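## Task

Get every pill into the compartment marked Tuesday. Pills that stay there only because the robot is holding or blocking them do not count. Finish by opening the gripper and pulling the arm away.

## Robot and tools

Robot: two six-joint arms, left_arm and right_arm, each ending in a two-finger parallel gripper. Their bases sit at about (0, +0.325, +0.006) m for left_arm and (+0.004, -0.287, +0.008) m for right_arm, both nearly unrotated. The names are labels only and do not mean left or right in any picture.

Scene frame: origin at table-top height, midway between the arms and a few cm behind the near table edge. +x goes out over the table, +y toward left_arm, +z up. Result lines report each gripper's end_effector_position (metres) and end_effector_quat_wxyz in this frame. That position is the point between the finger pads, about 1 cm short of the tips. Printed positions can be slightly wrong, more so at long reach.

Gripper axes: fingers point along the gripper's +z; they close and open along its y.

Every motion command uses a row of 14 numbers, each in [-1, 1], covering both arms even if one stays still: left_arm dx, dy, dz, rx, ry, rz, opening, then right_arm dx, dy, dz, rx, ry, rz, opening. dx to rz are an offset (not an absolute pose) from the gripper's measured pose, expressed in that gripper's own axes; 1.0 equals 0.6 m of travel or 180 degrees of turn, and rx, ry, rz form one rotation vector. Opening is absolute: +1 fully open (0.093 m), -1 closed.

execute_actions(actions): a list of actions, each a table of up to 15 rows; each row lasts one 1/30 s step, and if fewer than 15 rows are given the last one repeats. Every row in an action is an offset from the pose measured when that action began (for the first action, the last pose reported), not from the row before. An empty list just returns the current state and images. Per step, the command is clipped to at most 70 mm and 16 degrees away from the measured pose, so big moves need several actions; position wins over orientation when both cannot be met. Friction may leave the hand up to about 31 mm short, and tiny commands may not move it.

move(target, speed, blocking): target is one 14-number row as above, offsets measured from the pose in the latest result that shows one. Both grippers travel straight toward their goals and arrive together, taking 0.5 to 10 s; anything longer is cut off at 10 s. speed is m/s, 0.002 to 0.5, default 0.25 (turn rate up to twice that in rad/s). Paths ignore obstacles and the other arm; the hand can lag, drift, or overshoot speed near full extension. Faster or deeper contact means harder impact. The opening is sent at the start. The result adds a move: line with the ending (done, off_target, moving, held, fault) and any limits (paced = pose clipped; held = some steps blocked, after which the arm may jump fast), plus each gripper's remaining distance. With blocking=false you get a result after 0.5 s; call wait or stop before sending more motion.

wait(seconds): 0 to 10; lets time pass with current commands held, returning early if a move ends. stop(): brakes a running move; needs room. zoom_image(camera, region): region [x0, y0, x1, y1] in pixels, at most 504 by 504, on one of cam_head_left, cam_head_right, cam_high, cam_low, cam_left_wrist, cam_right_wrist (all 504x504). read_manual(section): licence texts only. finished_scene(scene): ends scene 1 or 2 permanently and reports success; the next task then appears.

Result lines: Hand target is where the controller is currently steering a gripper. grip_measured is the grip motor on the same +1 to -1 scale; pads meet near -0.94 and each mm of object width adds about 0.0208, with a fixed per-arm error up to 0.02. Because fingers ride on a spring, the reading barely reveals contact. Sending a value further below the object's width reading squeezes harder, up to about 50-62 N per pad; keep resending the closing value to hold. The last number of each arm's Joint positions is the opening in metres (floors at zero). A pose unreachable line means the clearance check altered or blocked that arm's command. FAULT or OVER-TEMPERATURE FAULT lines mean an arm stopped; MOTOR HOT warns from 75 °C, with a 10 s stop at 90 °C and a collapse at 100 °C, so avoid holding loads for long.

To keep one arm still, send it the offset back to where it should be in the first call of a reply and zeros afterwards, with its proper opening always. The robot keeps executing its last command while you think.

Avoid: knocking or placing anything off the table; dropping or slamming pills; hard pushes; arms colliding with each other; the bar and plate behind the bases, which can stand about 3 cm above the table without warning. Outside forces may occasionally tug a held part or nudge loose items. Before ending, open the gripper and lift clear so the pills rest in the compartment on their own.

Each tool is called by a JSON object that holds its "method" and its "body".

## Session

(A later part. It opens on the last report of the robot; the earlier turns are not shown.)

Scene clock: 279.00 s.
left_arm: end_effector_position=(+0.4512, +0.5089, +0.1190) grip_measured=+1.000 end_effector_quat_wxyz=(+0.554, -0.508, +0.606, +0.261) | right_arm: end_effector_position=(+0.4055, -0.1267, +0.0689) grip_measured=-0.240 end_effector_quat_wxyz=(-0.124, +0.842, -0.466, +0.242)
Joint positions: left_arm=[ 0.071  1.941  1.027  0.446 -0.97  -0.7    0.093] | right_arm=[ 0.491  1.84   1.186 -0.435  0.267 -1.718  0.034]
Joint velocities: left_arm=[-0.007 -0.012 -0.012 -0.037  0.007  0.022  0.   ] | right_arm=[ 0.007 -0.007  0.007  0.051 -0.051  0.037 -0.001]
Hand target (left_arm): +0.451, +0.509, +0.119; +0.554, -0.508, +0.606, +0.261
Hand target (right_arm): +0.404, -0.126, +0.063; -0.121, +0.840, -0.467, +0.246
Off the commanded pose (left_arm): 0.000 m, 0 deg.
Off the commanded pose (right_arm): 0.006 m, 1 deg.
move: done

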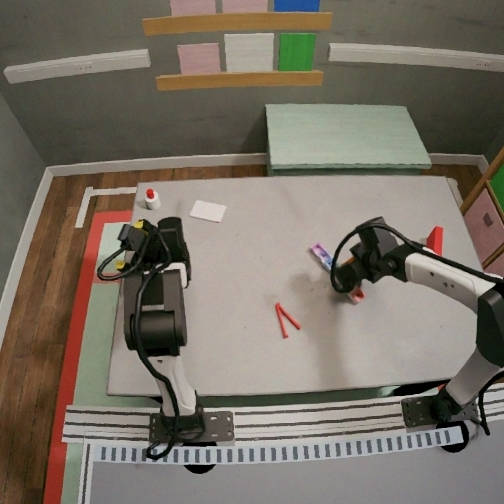

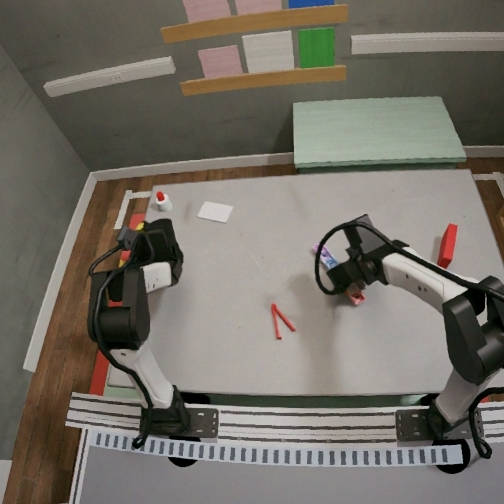

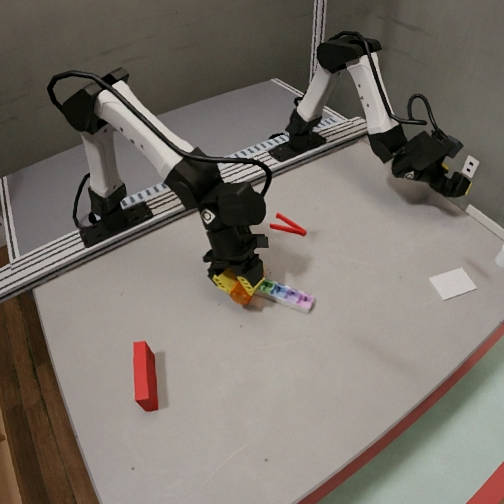

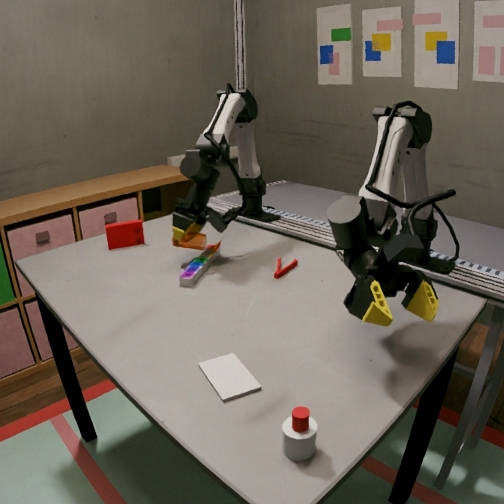

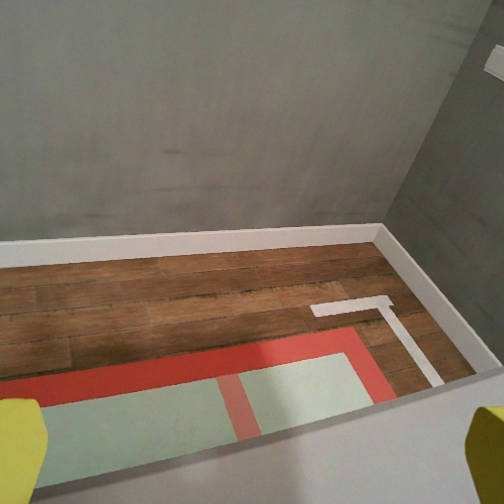

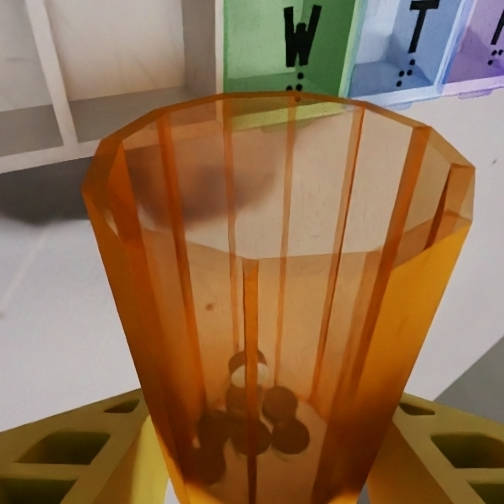

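{"method": "move", "body": {"target": [0,0,0,0,0,0,1,-0.004,0.009,0.014,0.0055,0.05,-0.023,-0.3], "speed": 0.03}}

{"method": "zoom_image", "body": {"camera": "cam_low", "region": [140, 190, 260, 290]}}

Scene clock: 288.83 s.
left_arm: end_effector_position=(+0.4512, +0.5089, +0.1190) grip_measured=+1.000 end_effector_quat_wxyz=(+0.554, -0.508, +0.606, +0.261) | right_arm: end_effector_position=(+0.4071, -0.1281, +0.0662) grip_measured=-0.240 end_effector_quat_wxyz=(-0.092, +0.833, -0.448, +0.311)
Joint positions: left_arm=[ 0.071  1.941  1.027  0.446 -0.97  -0.7    0.093] | right_arm=[ 0.548  1.852  1.138 -0.348  0.436 -1.734  0.034]
Joint velocities: left_arm=[-0.012 -0.027 -0.022 -0.037 -0.007 -0.051  0.   ] | right_arm=[ 0.007 -0.007 -0.007  0.022  0.051  0.007  0.   ]
Hand target (left_arm): +0.451, +0.509, +0.119; +0.554, -0.508, +0.606, +0.261
Hand target (right_arm): +0.405, -0.128, +0.059; -0.085, +0.836, -0.442, +0.315
Off the commanded pose (left_arm): 0.000 m, 0 deg.
Off the commanded pose (right_arm): 0.008 m, 1 deg.
move: done

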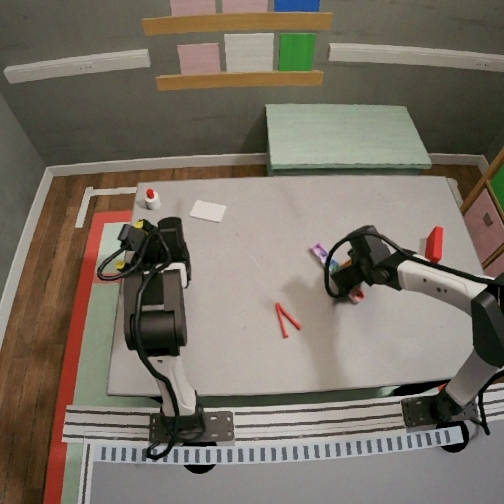

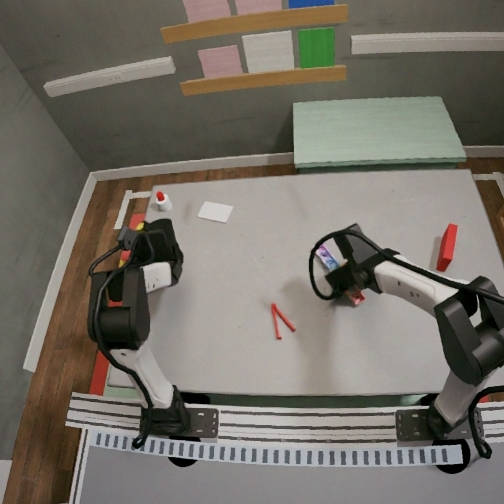

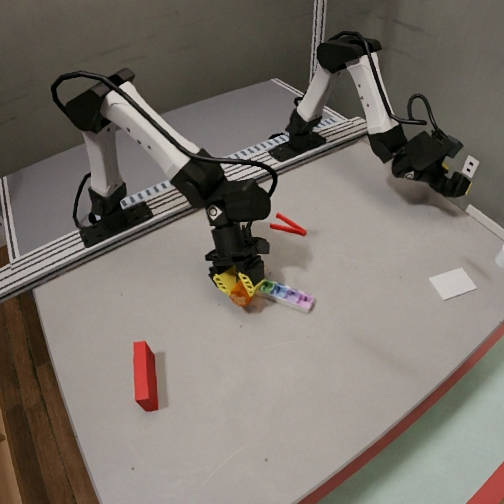

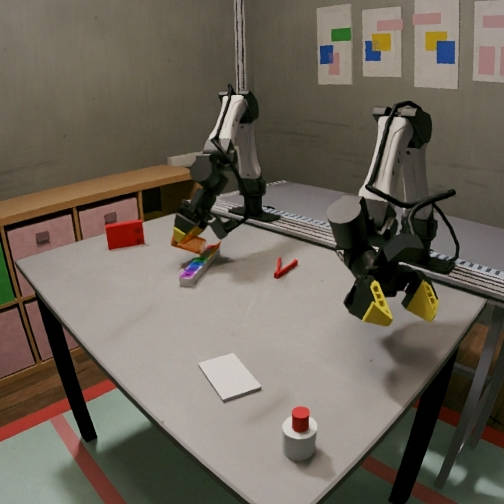

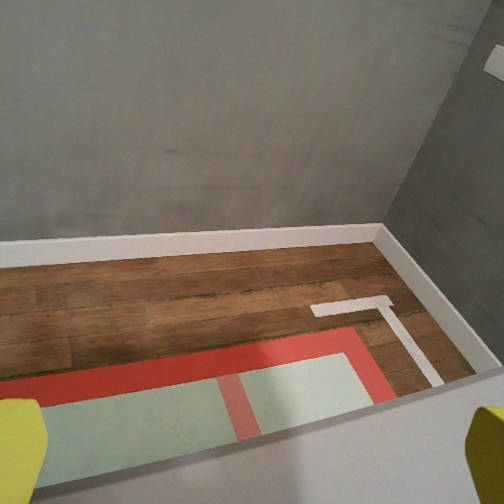

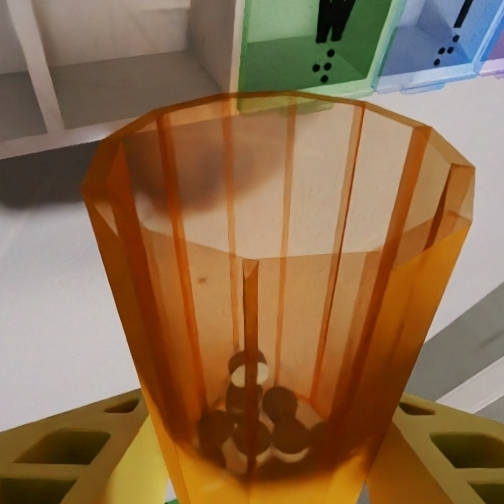

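Region (140, 190, 260, 290) of cam_low's 504x504 image, scaled by 4.200, with more detail than that image has.

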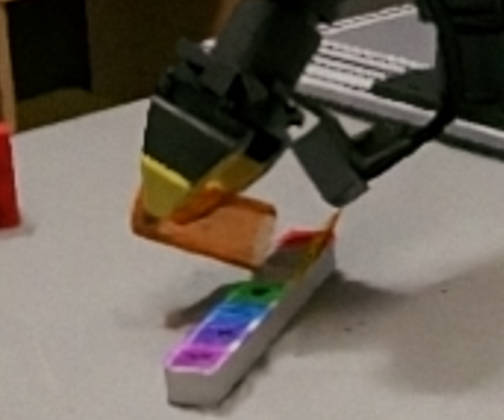

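{"method": "move", "body": {"target": [0,0,0,0,0,0,1,-0.011,0,-0.005,-0.135,0,-0.032,-0.3], "speed": 0.05}}

{"method": "zoom_image", "body": {"camera": "cam_low", "region": [140, 190, 260, 290]}}

Scene clock: 306.77 s.
left_arm: end_effector_position=(+0.4512, +0.5089, +0.1190) grip_measured=+1.000 end_effector_quat_wxyz=(+0.554, -0.508, +0.606, +0.261) | right_arm: end_effector_position=(+0.4018, -0.1253, +0.0639) grip_measured=-0.240 end_effector_quat_wxyz=(+0.095, +0.857, -0.463, +0.206)
Joint positions: left_arm=[ 0.071  1.941  1.027  0.446 -0.97  -0.7    0.093] | right_arm=[ 0.57   2.178  1.721 -1.086  0.465 -1.599  0.034]
Joint velocities: left_arm=[ 0.017  0.012  0.002 -0.022  0.066  0.022  0.   ] | right_arm=[-0.012 -0.022 -0.027 -0.081 -0.066  0.037  0.   ]
Hand target (left_arm): +0.451, +0.509, +0.119; +0.554, -0.508, +0.606, +0.261
Hand target (right_arm): +0.403, -0.123, +0.066; +0.099, +0.856, -0.461, +0.211
Off the commanded pose (left_arm): 0.000 m, 0 deg.
Off the commanded pose (right_arm): 0.004 m, 1 deg.
move: done

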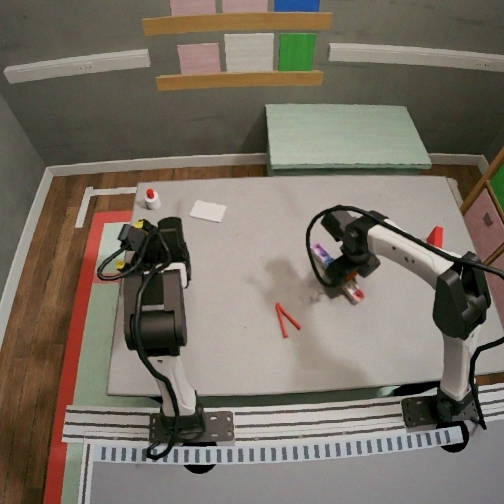

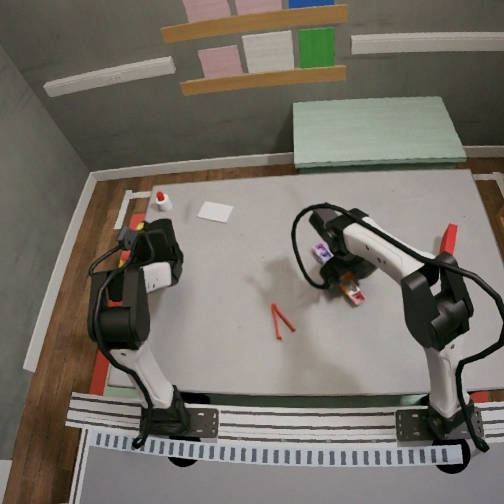

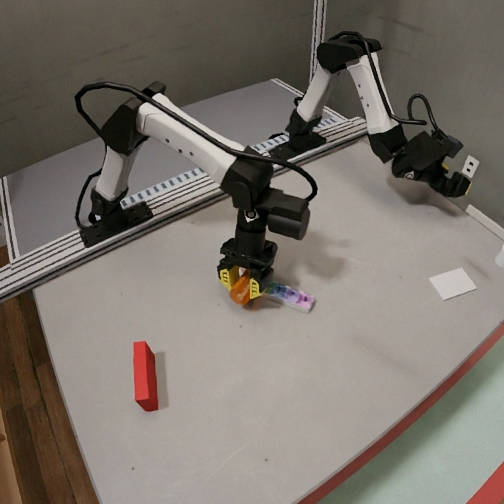

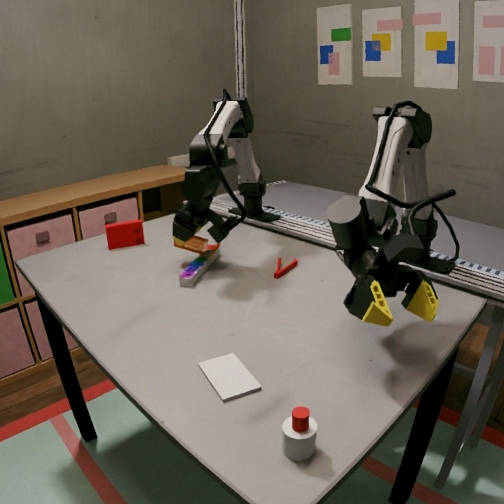

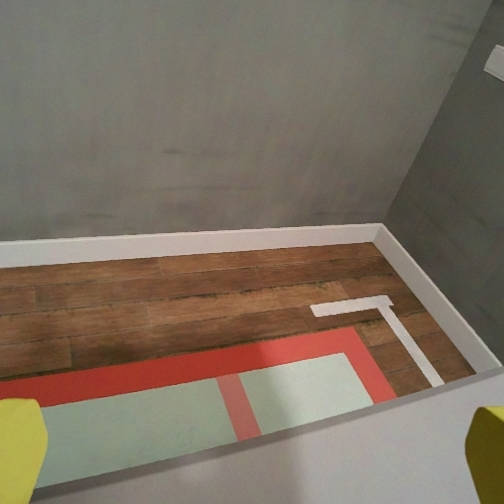

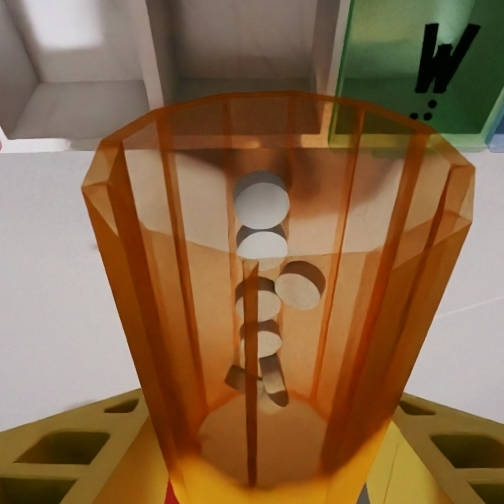

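Region (140, 190, 260, 290) of cam_low's 504x504 image, scaled by 4.200, with more detail than that image has.

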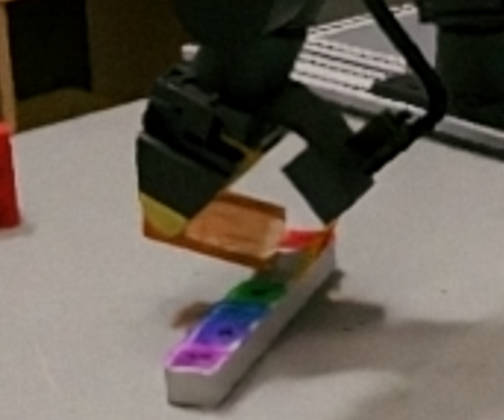

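{"method": "move", "body": {"target": [0,0,0,0,0,0,1,0,0,-0.008,0,0.03,0,-0.3], "speed": 0.02}}

Scene clock: 315.10 s.
left_arm: end_effector_position=(+0.4512, +0.5089, +0.1190) grip_measured=+1.000 end_effector_quat_wxyz=(+0.554, -0.508, +0.606, +0.261) | right_arm: end_effector_position=(+0.4028, -0.1239, +0.0704) grip_measured=-0.240 end_effector_quat_wxyz=(+0.108, +0.847, -0.460, +0.243)
Joint positions: left_arm=[ 0.071  1.941  1.027  0.446 -0.97  -0.7    0.093] | right_arm=[ 0.6    2.178  1.721 -1.088  0.544 -1.565  0.034]
Joint velocities: left_arm=[ 0.012 -0.002  0.002 -0.037 -0.037 -0.066  0.   ] | right_arm=[-0.002 -0.007 -0.007 -0.022  0.022  0.022  0.001]
Hand target (left_arm): +0.451, +0.509, +0.119; +0.554, -0.508, +0.606, +0.261
Hand target (right_arm): +0.400, -0.124, +0.068; +0.117, +0.846, -0.457, +0.246
Off the commanded pose (left_arm): 0.000 m, 0 deg.
Off the commanded pose (right_arm): 0.003 m, 1 deg.
move: done

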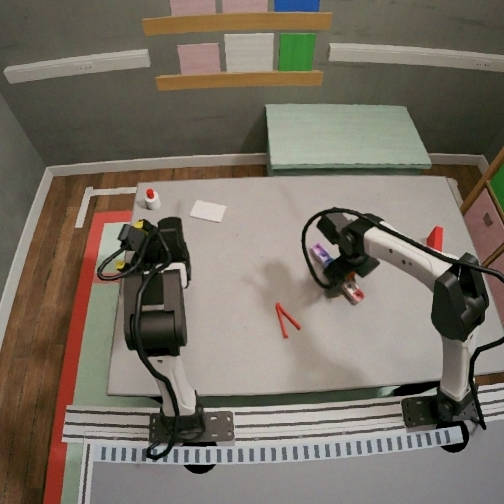

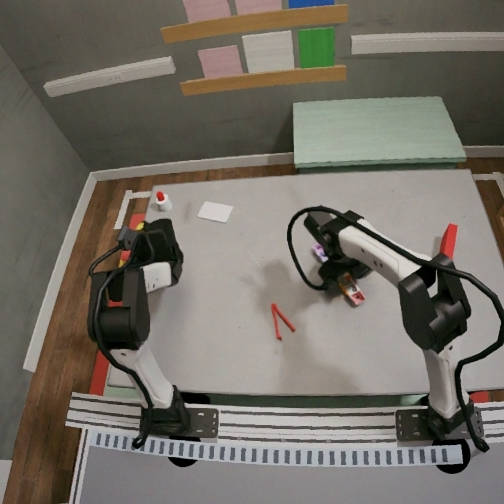

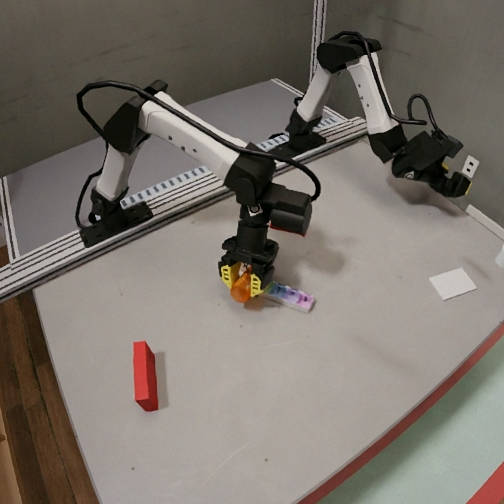

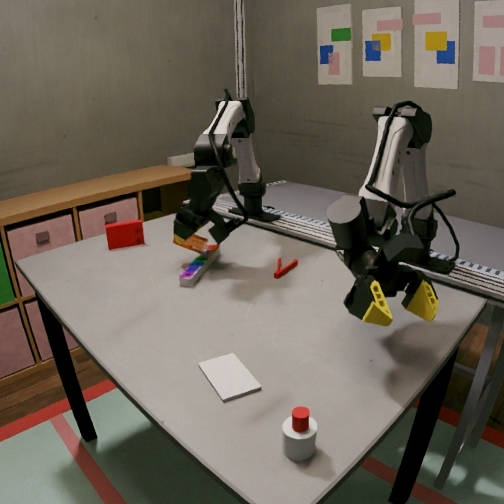

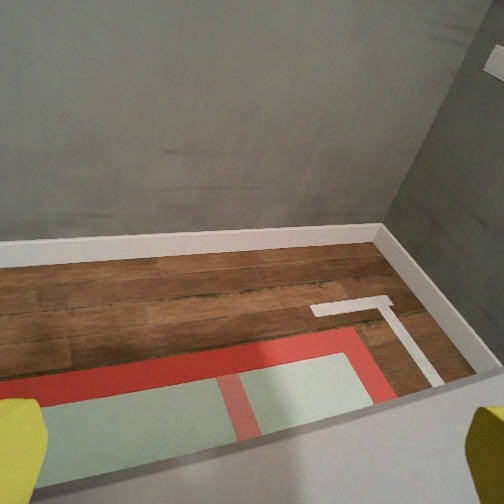

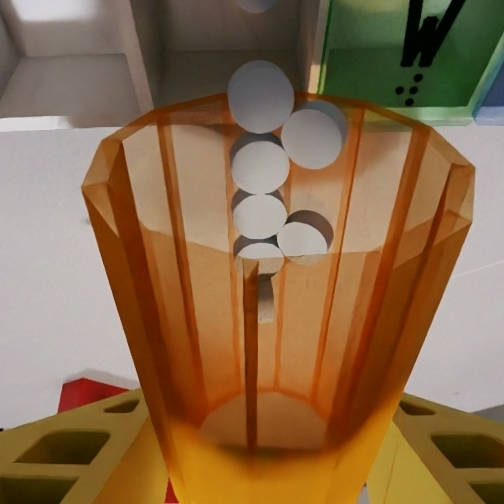

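{"method": "move", "body": {"target": [0,0,0,0,0,0,1,-0.003,0.013,0.002,0,0,0,-0.3], "speed": 0.01}}

Scene clock: 320.87 s.
left_arm: end_effector_position=(+0.4512, +0.5089, +0.1190) grip_measured=+1.000 end_effector_quat_wxyz=(+0.554, -0.508, +0.606, +0.261) | right_arm: end_effector_position=(+0.3964, -0.1285, +0.0670) grip_measured=-0.240 end_effector_quat_wxyz=(+0.116, +0.848, -0.458, +0.240)
Joint positions: left_arm=[ 0.071  1.941  1.027  0.446 -0.97  -0.7    0.093] | right_arm=[ 0.6    2.165  1.688 -1.085  0.546 -1.564  0.034]
Joint velocities: left_arm=[-0.007 -0.007  0.012 -0.022  0.007  0.051  0.   ] | right_arm=[-0.007  0.007 -0.002  0.051  0.037 -0.007 -0.   ]
Hand target (left_arm): +0.451, +0.509, +0.119; +0.554, -0.508, +0.606, +0.261
Hand target (right_arm): +0.396, -0.127, +0.068; +0.108, +0.847, -0.460, +0.243
Off the commanded pose (left_arm): 0.000 m, 0 deg.
Off the commanded pose (right_arm): 0.002 m, 1 deg.
move: done

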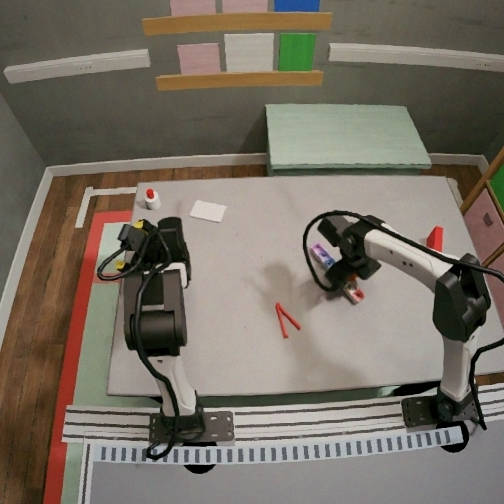

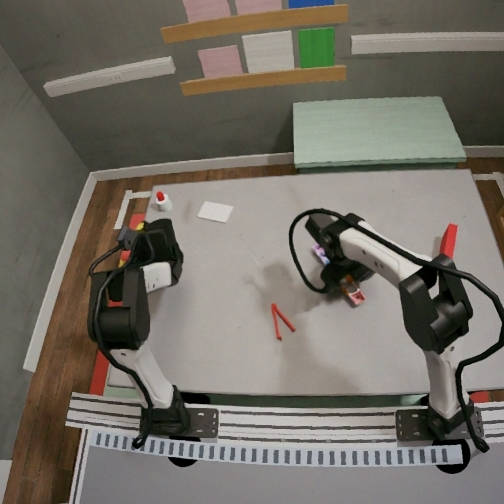

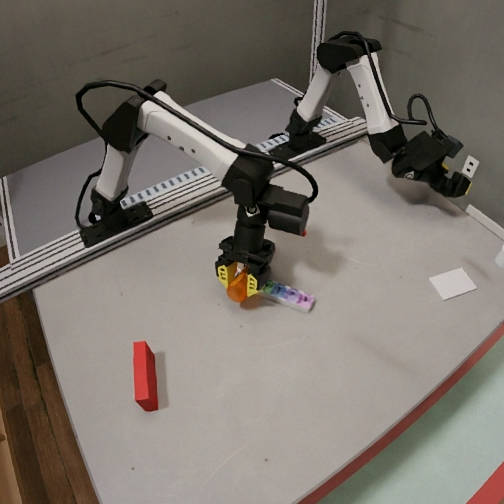

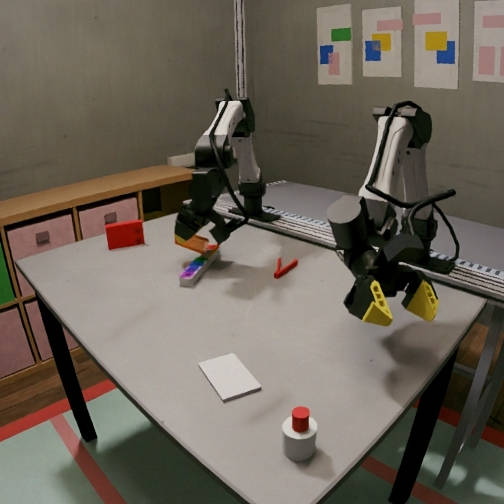

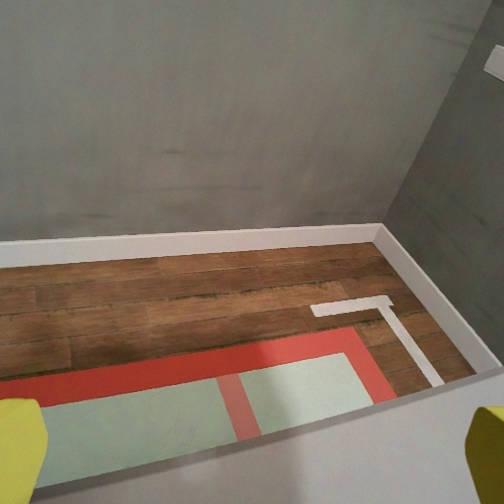

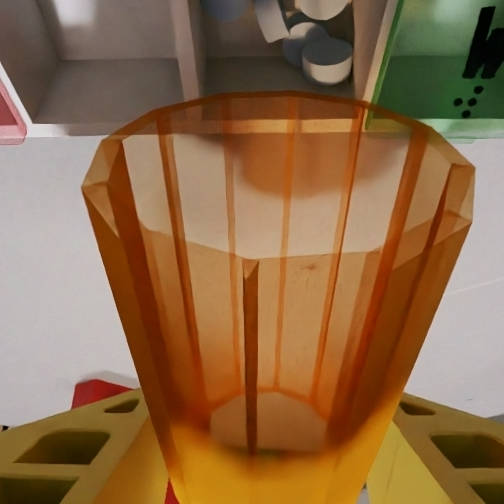

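{"method": "move", "body": {"target": [0,0,0,0,0,0,1,0.03,0,-0.11,0,-0.08,0,-0.3], "speed": 0.12}}

{"method": "zoom_image", "body": {"camera": "cam_right_wrist", "region": [100, 0, 450, 200]}}

Scene clock: 331.00 s.
left_arm: end_effector_position=(+0.4512, +0.5089, +0.1190) grip_measured=+1.000 end_effector_quat_wxyz=(+0.554, -0.508, +0.606, +0.261) | right_arm: end_effector_position=(+0.3840, -0.1143, +0.1246) grip_measured=-0.240 end_effector_quat_wxyz=(+0.065, +0.870, -0.469, +0.136)
Joint positions: left_arm=[ 0.071  1.941  1.027  0.446 -0.97  -0.7    0.093] | right_arm=[ 0.558  2.13   1.929 -1.355  0.308 -1.607  0.034]
Joint velocities: left_arm=[ 0.002 -0.022 -0.027 -0.022 -0.022  0.037  0.   ] | right_arm=[-0.002  0.007 -0.007 -0.007  0.007 -0.022 -0.   ]
Hand target (left_arm): +0.451, +0.509, +0.119; +0.554, -0.508, +0.606, +0.261
Hand target (right_arm): +0.385, -0.114, +0.133; +0.056, +0.871, -0.469, +0.133
Off the commanded pose (left_arm): 0.000 m, 0 deg.
Off the commanded pose (right_arm): 0.008 m, 1 deg.
move: done

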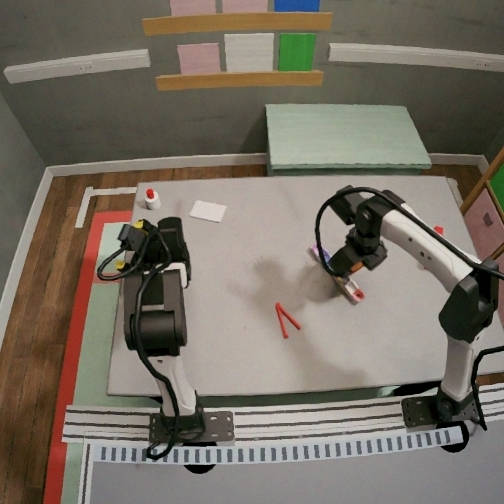

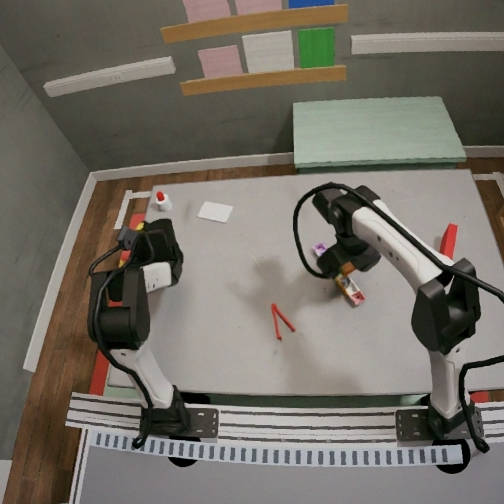

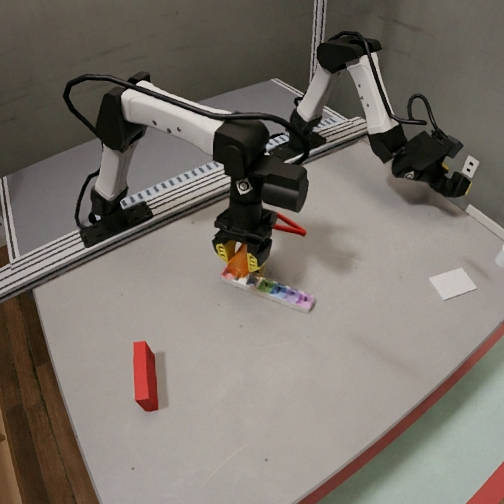

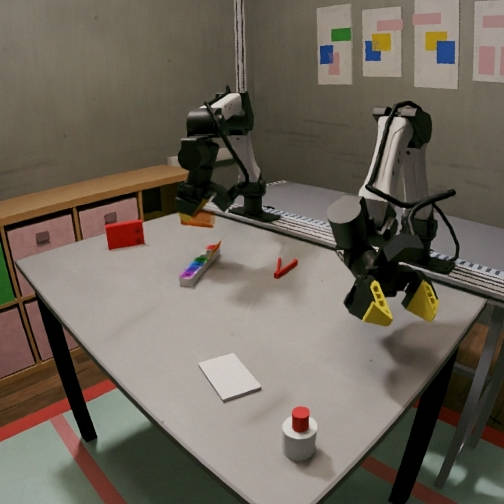

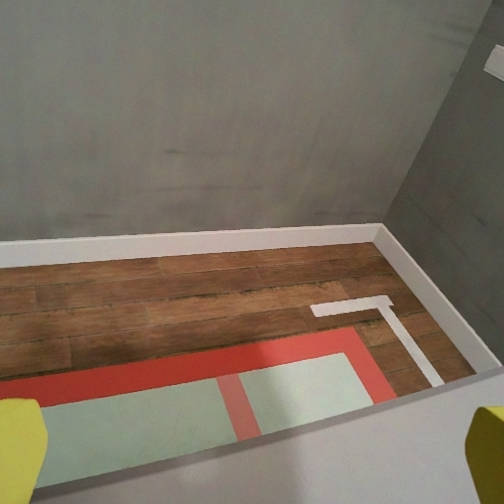

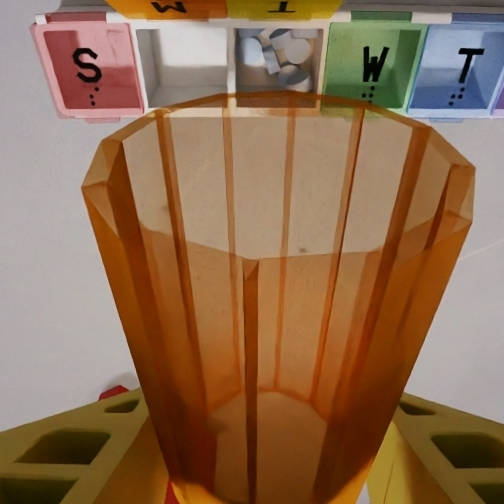

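Region (100, 0, 450, 200) of cam_right_wrist's 504x504 image, scaled by 1.440, with more detail than that image has; it fills the top 288 rows of this view, and the rest is white.

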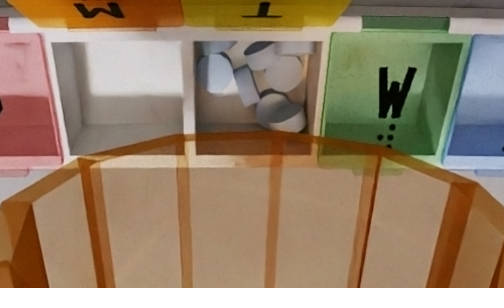

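{"method": "move", "body": {"target": [0,0,0,0,0,0,1,0.161,-0.038,0.112,0.332,-0.322,0.587,-0.3], "speed": 0.35}}

Scene clock: 344.03 s.
left_arm: end_effector_position=(+0.4512, +0.5089, +0.1190) grip_measured=+1.000 end_effector_quat_wxyz=(+0.554, -0.508, +0.606, +0.261) | right_arm: end_effector_position=(+0.4686, -0.1972, +0.0945) grip_measured=-0.240 end_effector_quat_wxyz=(+0.619, -0.080, +0.780, +0.049)
Joint positions: left_arm=[ 0.071  1.941  1.027  0.446 -0.97  -0.7    0.093] | right_arm=[ 0.207  1.937  0.64   1.059  0.02  -0.031  0.034]
Joint velocities: left_arm=[-0.007 -0.012 -0.012 -0.007 -0.066  0.022  0.   ] | right_arm=[-0.017  0.002 -0.002 -0.007  0.007 -0.037 -0.   ]
Hand target (left_arm): +0.451, +0.509, +0.119; +0.554, -0.508, +0.606, +0.261
Hand target (right_arm): +0.465, -0.195, +0.089; +0.618, -0.077, +0.781, +0.049
Off the commanded pose (left_arm): 0.000 m, 0 deg.
Off the commanded pose (right_arm): 0.006 m, 1 deg.
move: done

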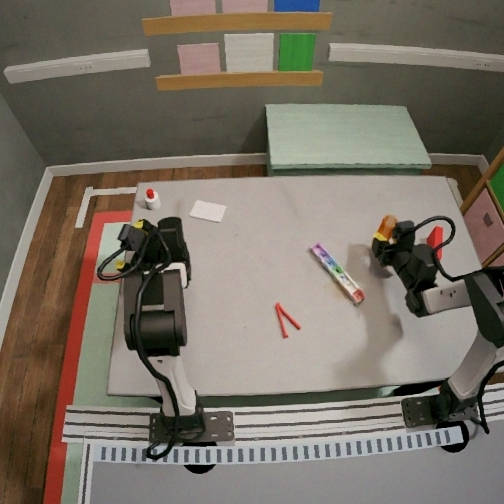

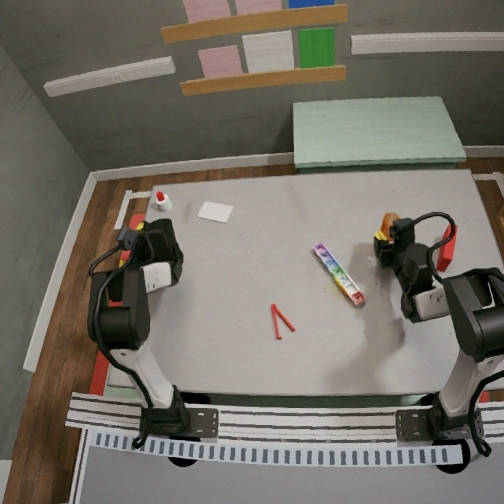

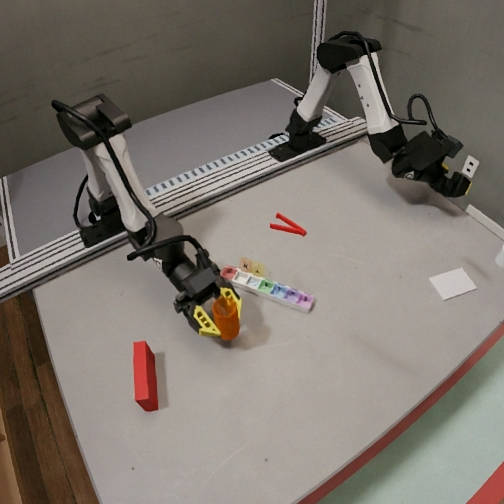

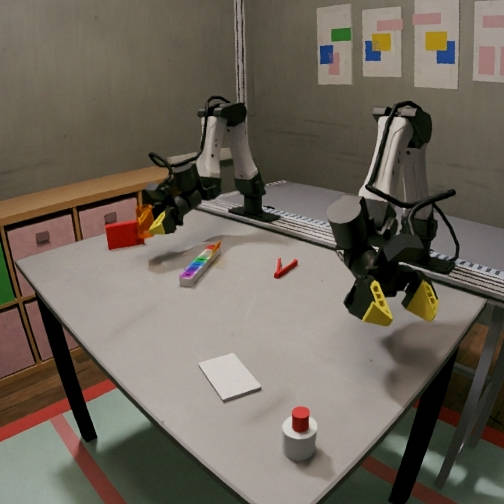

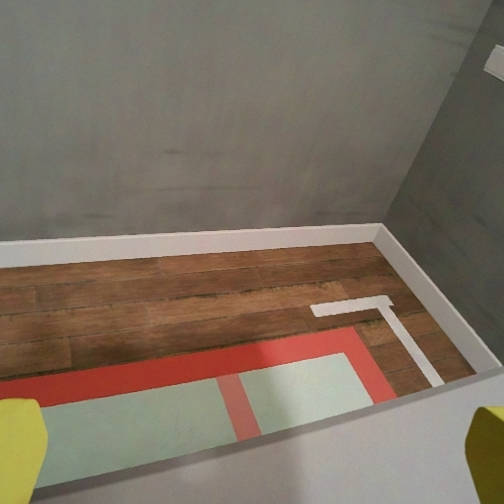

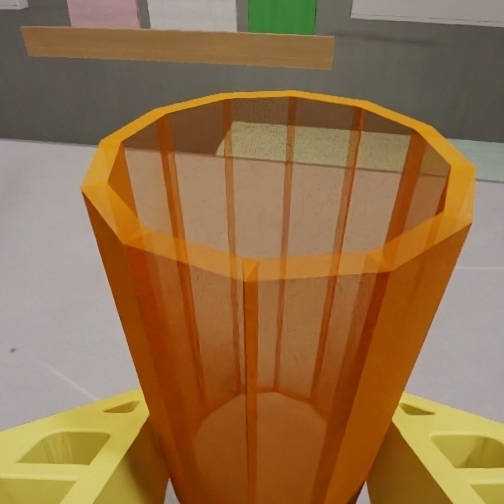

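{"method": "move", "body": {"target": [0,0,0,0,0,0,1,0.122,0,0.029,0,0,0,-0.3], "speed": 0.07}}

Scene clock: 347.80 s.
left_arm: end_effector_position=(+0.4512, +0.5089, +0.1190) grip_measured=+1.000 end_effector_quat_wxyz=(+0.554, -0.508, +0.606, +0.261) | right_arm: end_effector_position=(+0.4652, -0.1972, +0.0190) grip_measured=-0.240 end_effector_quat_wxyz=(+0.614, -0.080, +0.783, +0.048)
Joint positions: left_arm=[ 0.071  1.941  1.027  0.446 -0.97  -0.7    0.093] | right_arm=[ 0.207  2.269  0.64   1.378  0.021 -0.03   0.034]
Joint velocities: left_arm=[-0.002  0.002  0.002  0.037 -0.066 -0.066  0.   ] | right_arm=[ 0.012  0.007  0.012 -0.022 -0.022  0.066 -0.001]
Hand target (left_arm): +0.451, +0.509, +0.119; +0.554, -0.508, +0.606, +0.261
Hand target (right_arm): +0.469, -0.198, +0.019; +0.619, -0.080, +0.780, +0.049
Off the commanded pose (left_arm): 0.000 m, 0 deg.
Off the commanded pose (right_arm): 0.004 m, 1 deg.
move: done

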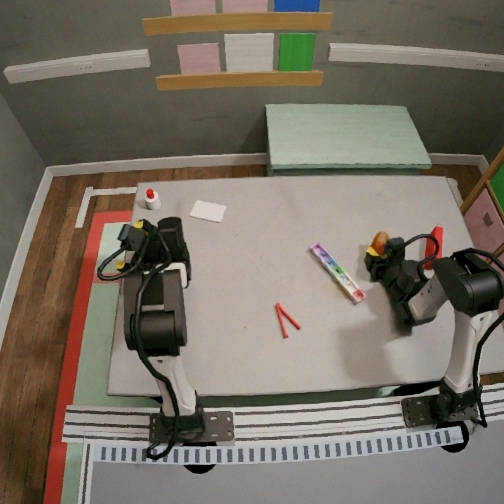

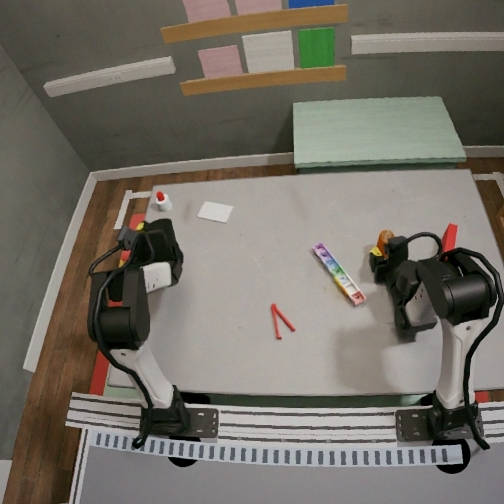

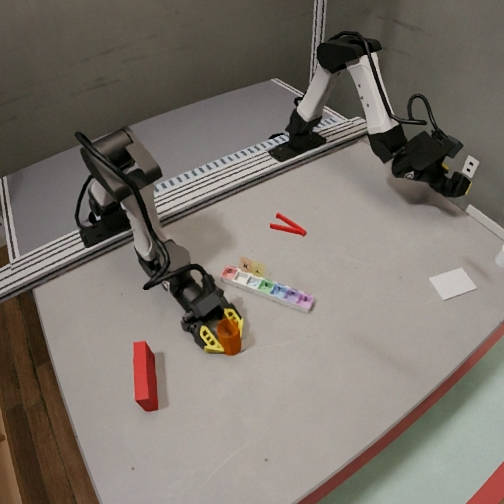

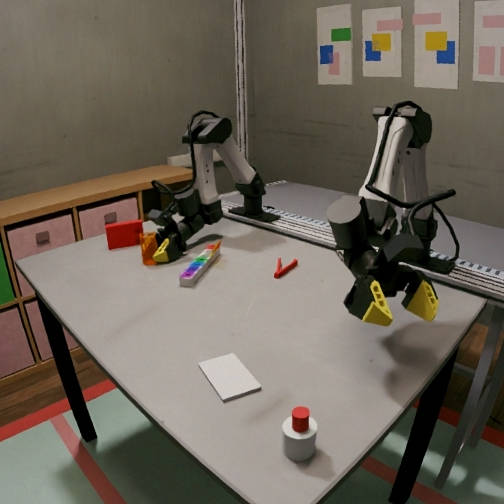

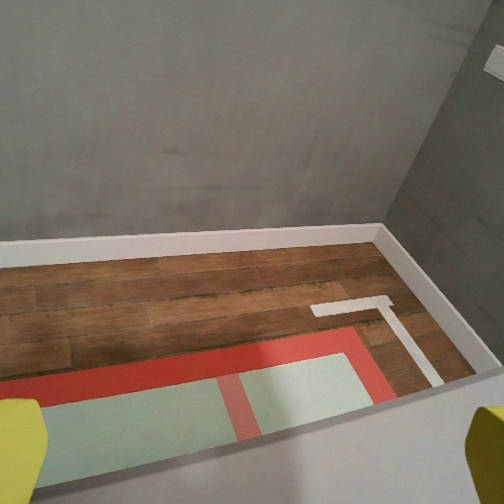

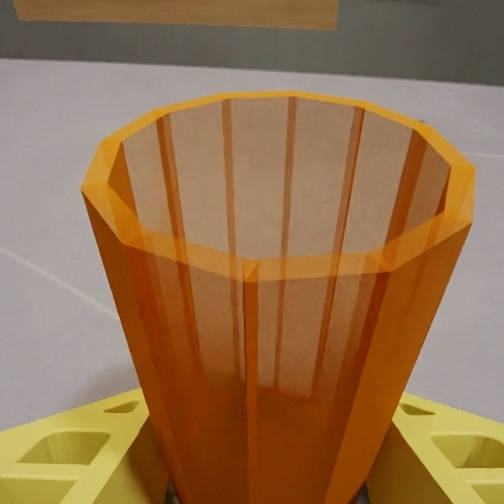

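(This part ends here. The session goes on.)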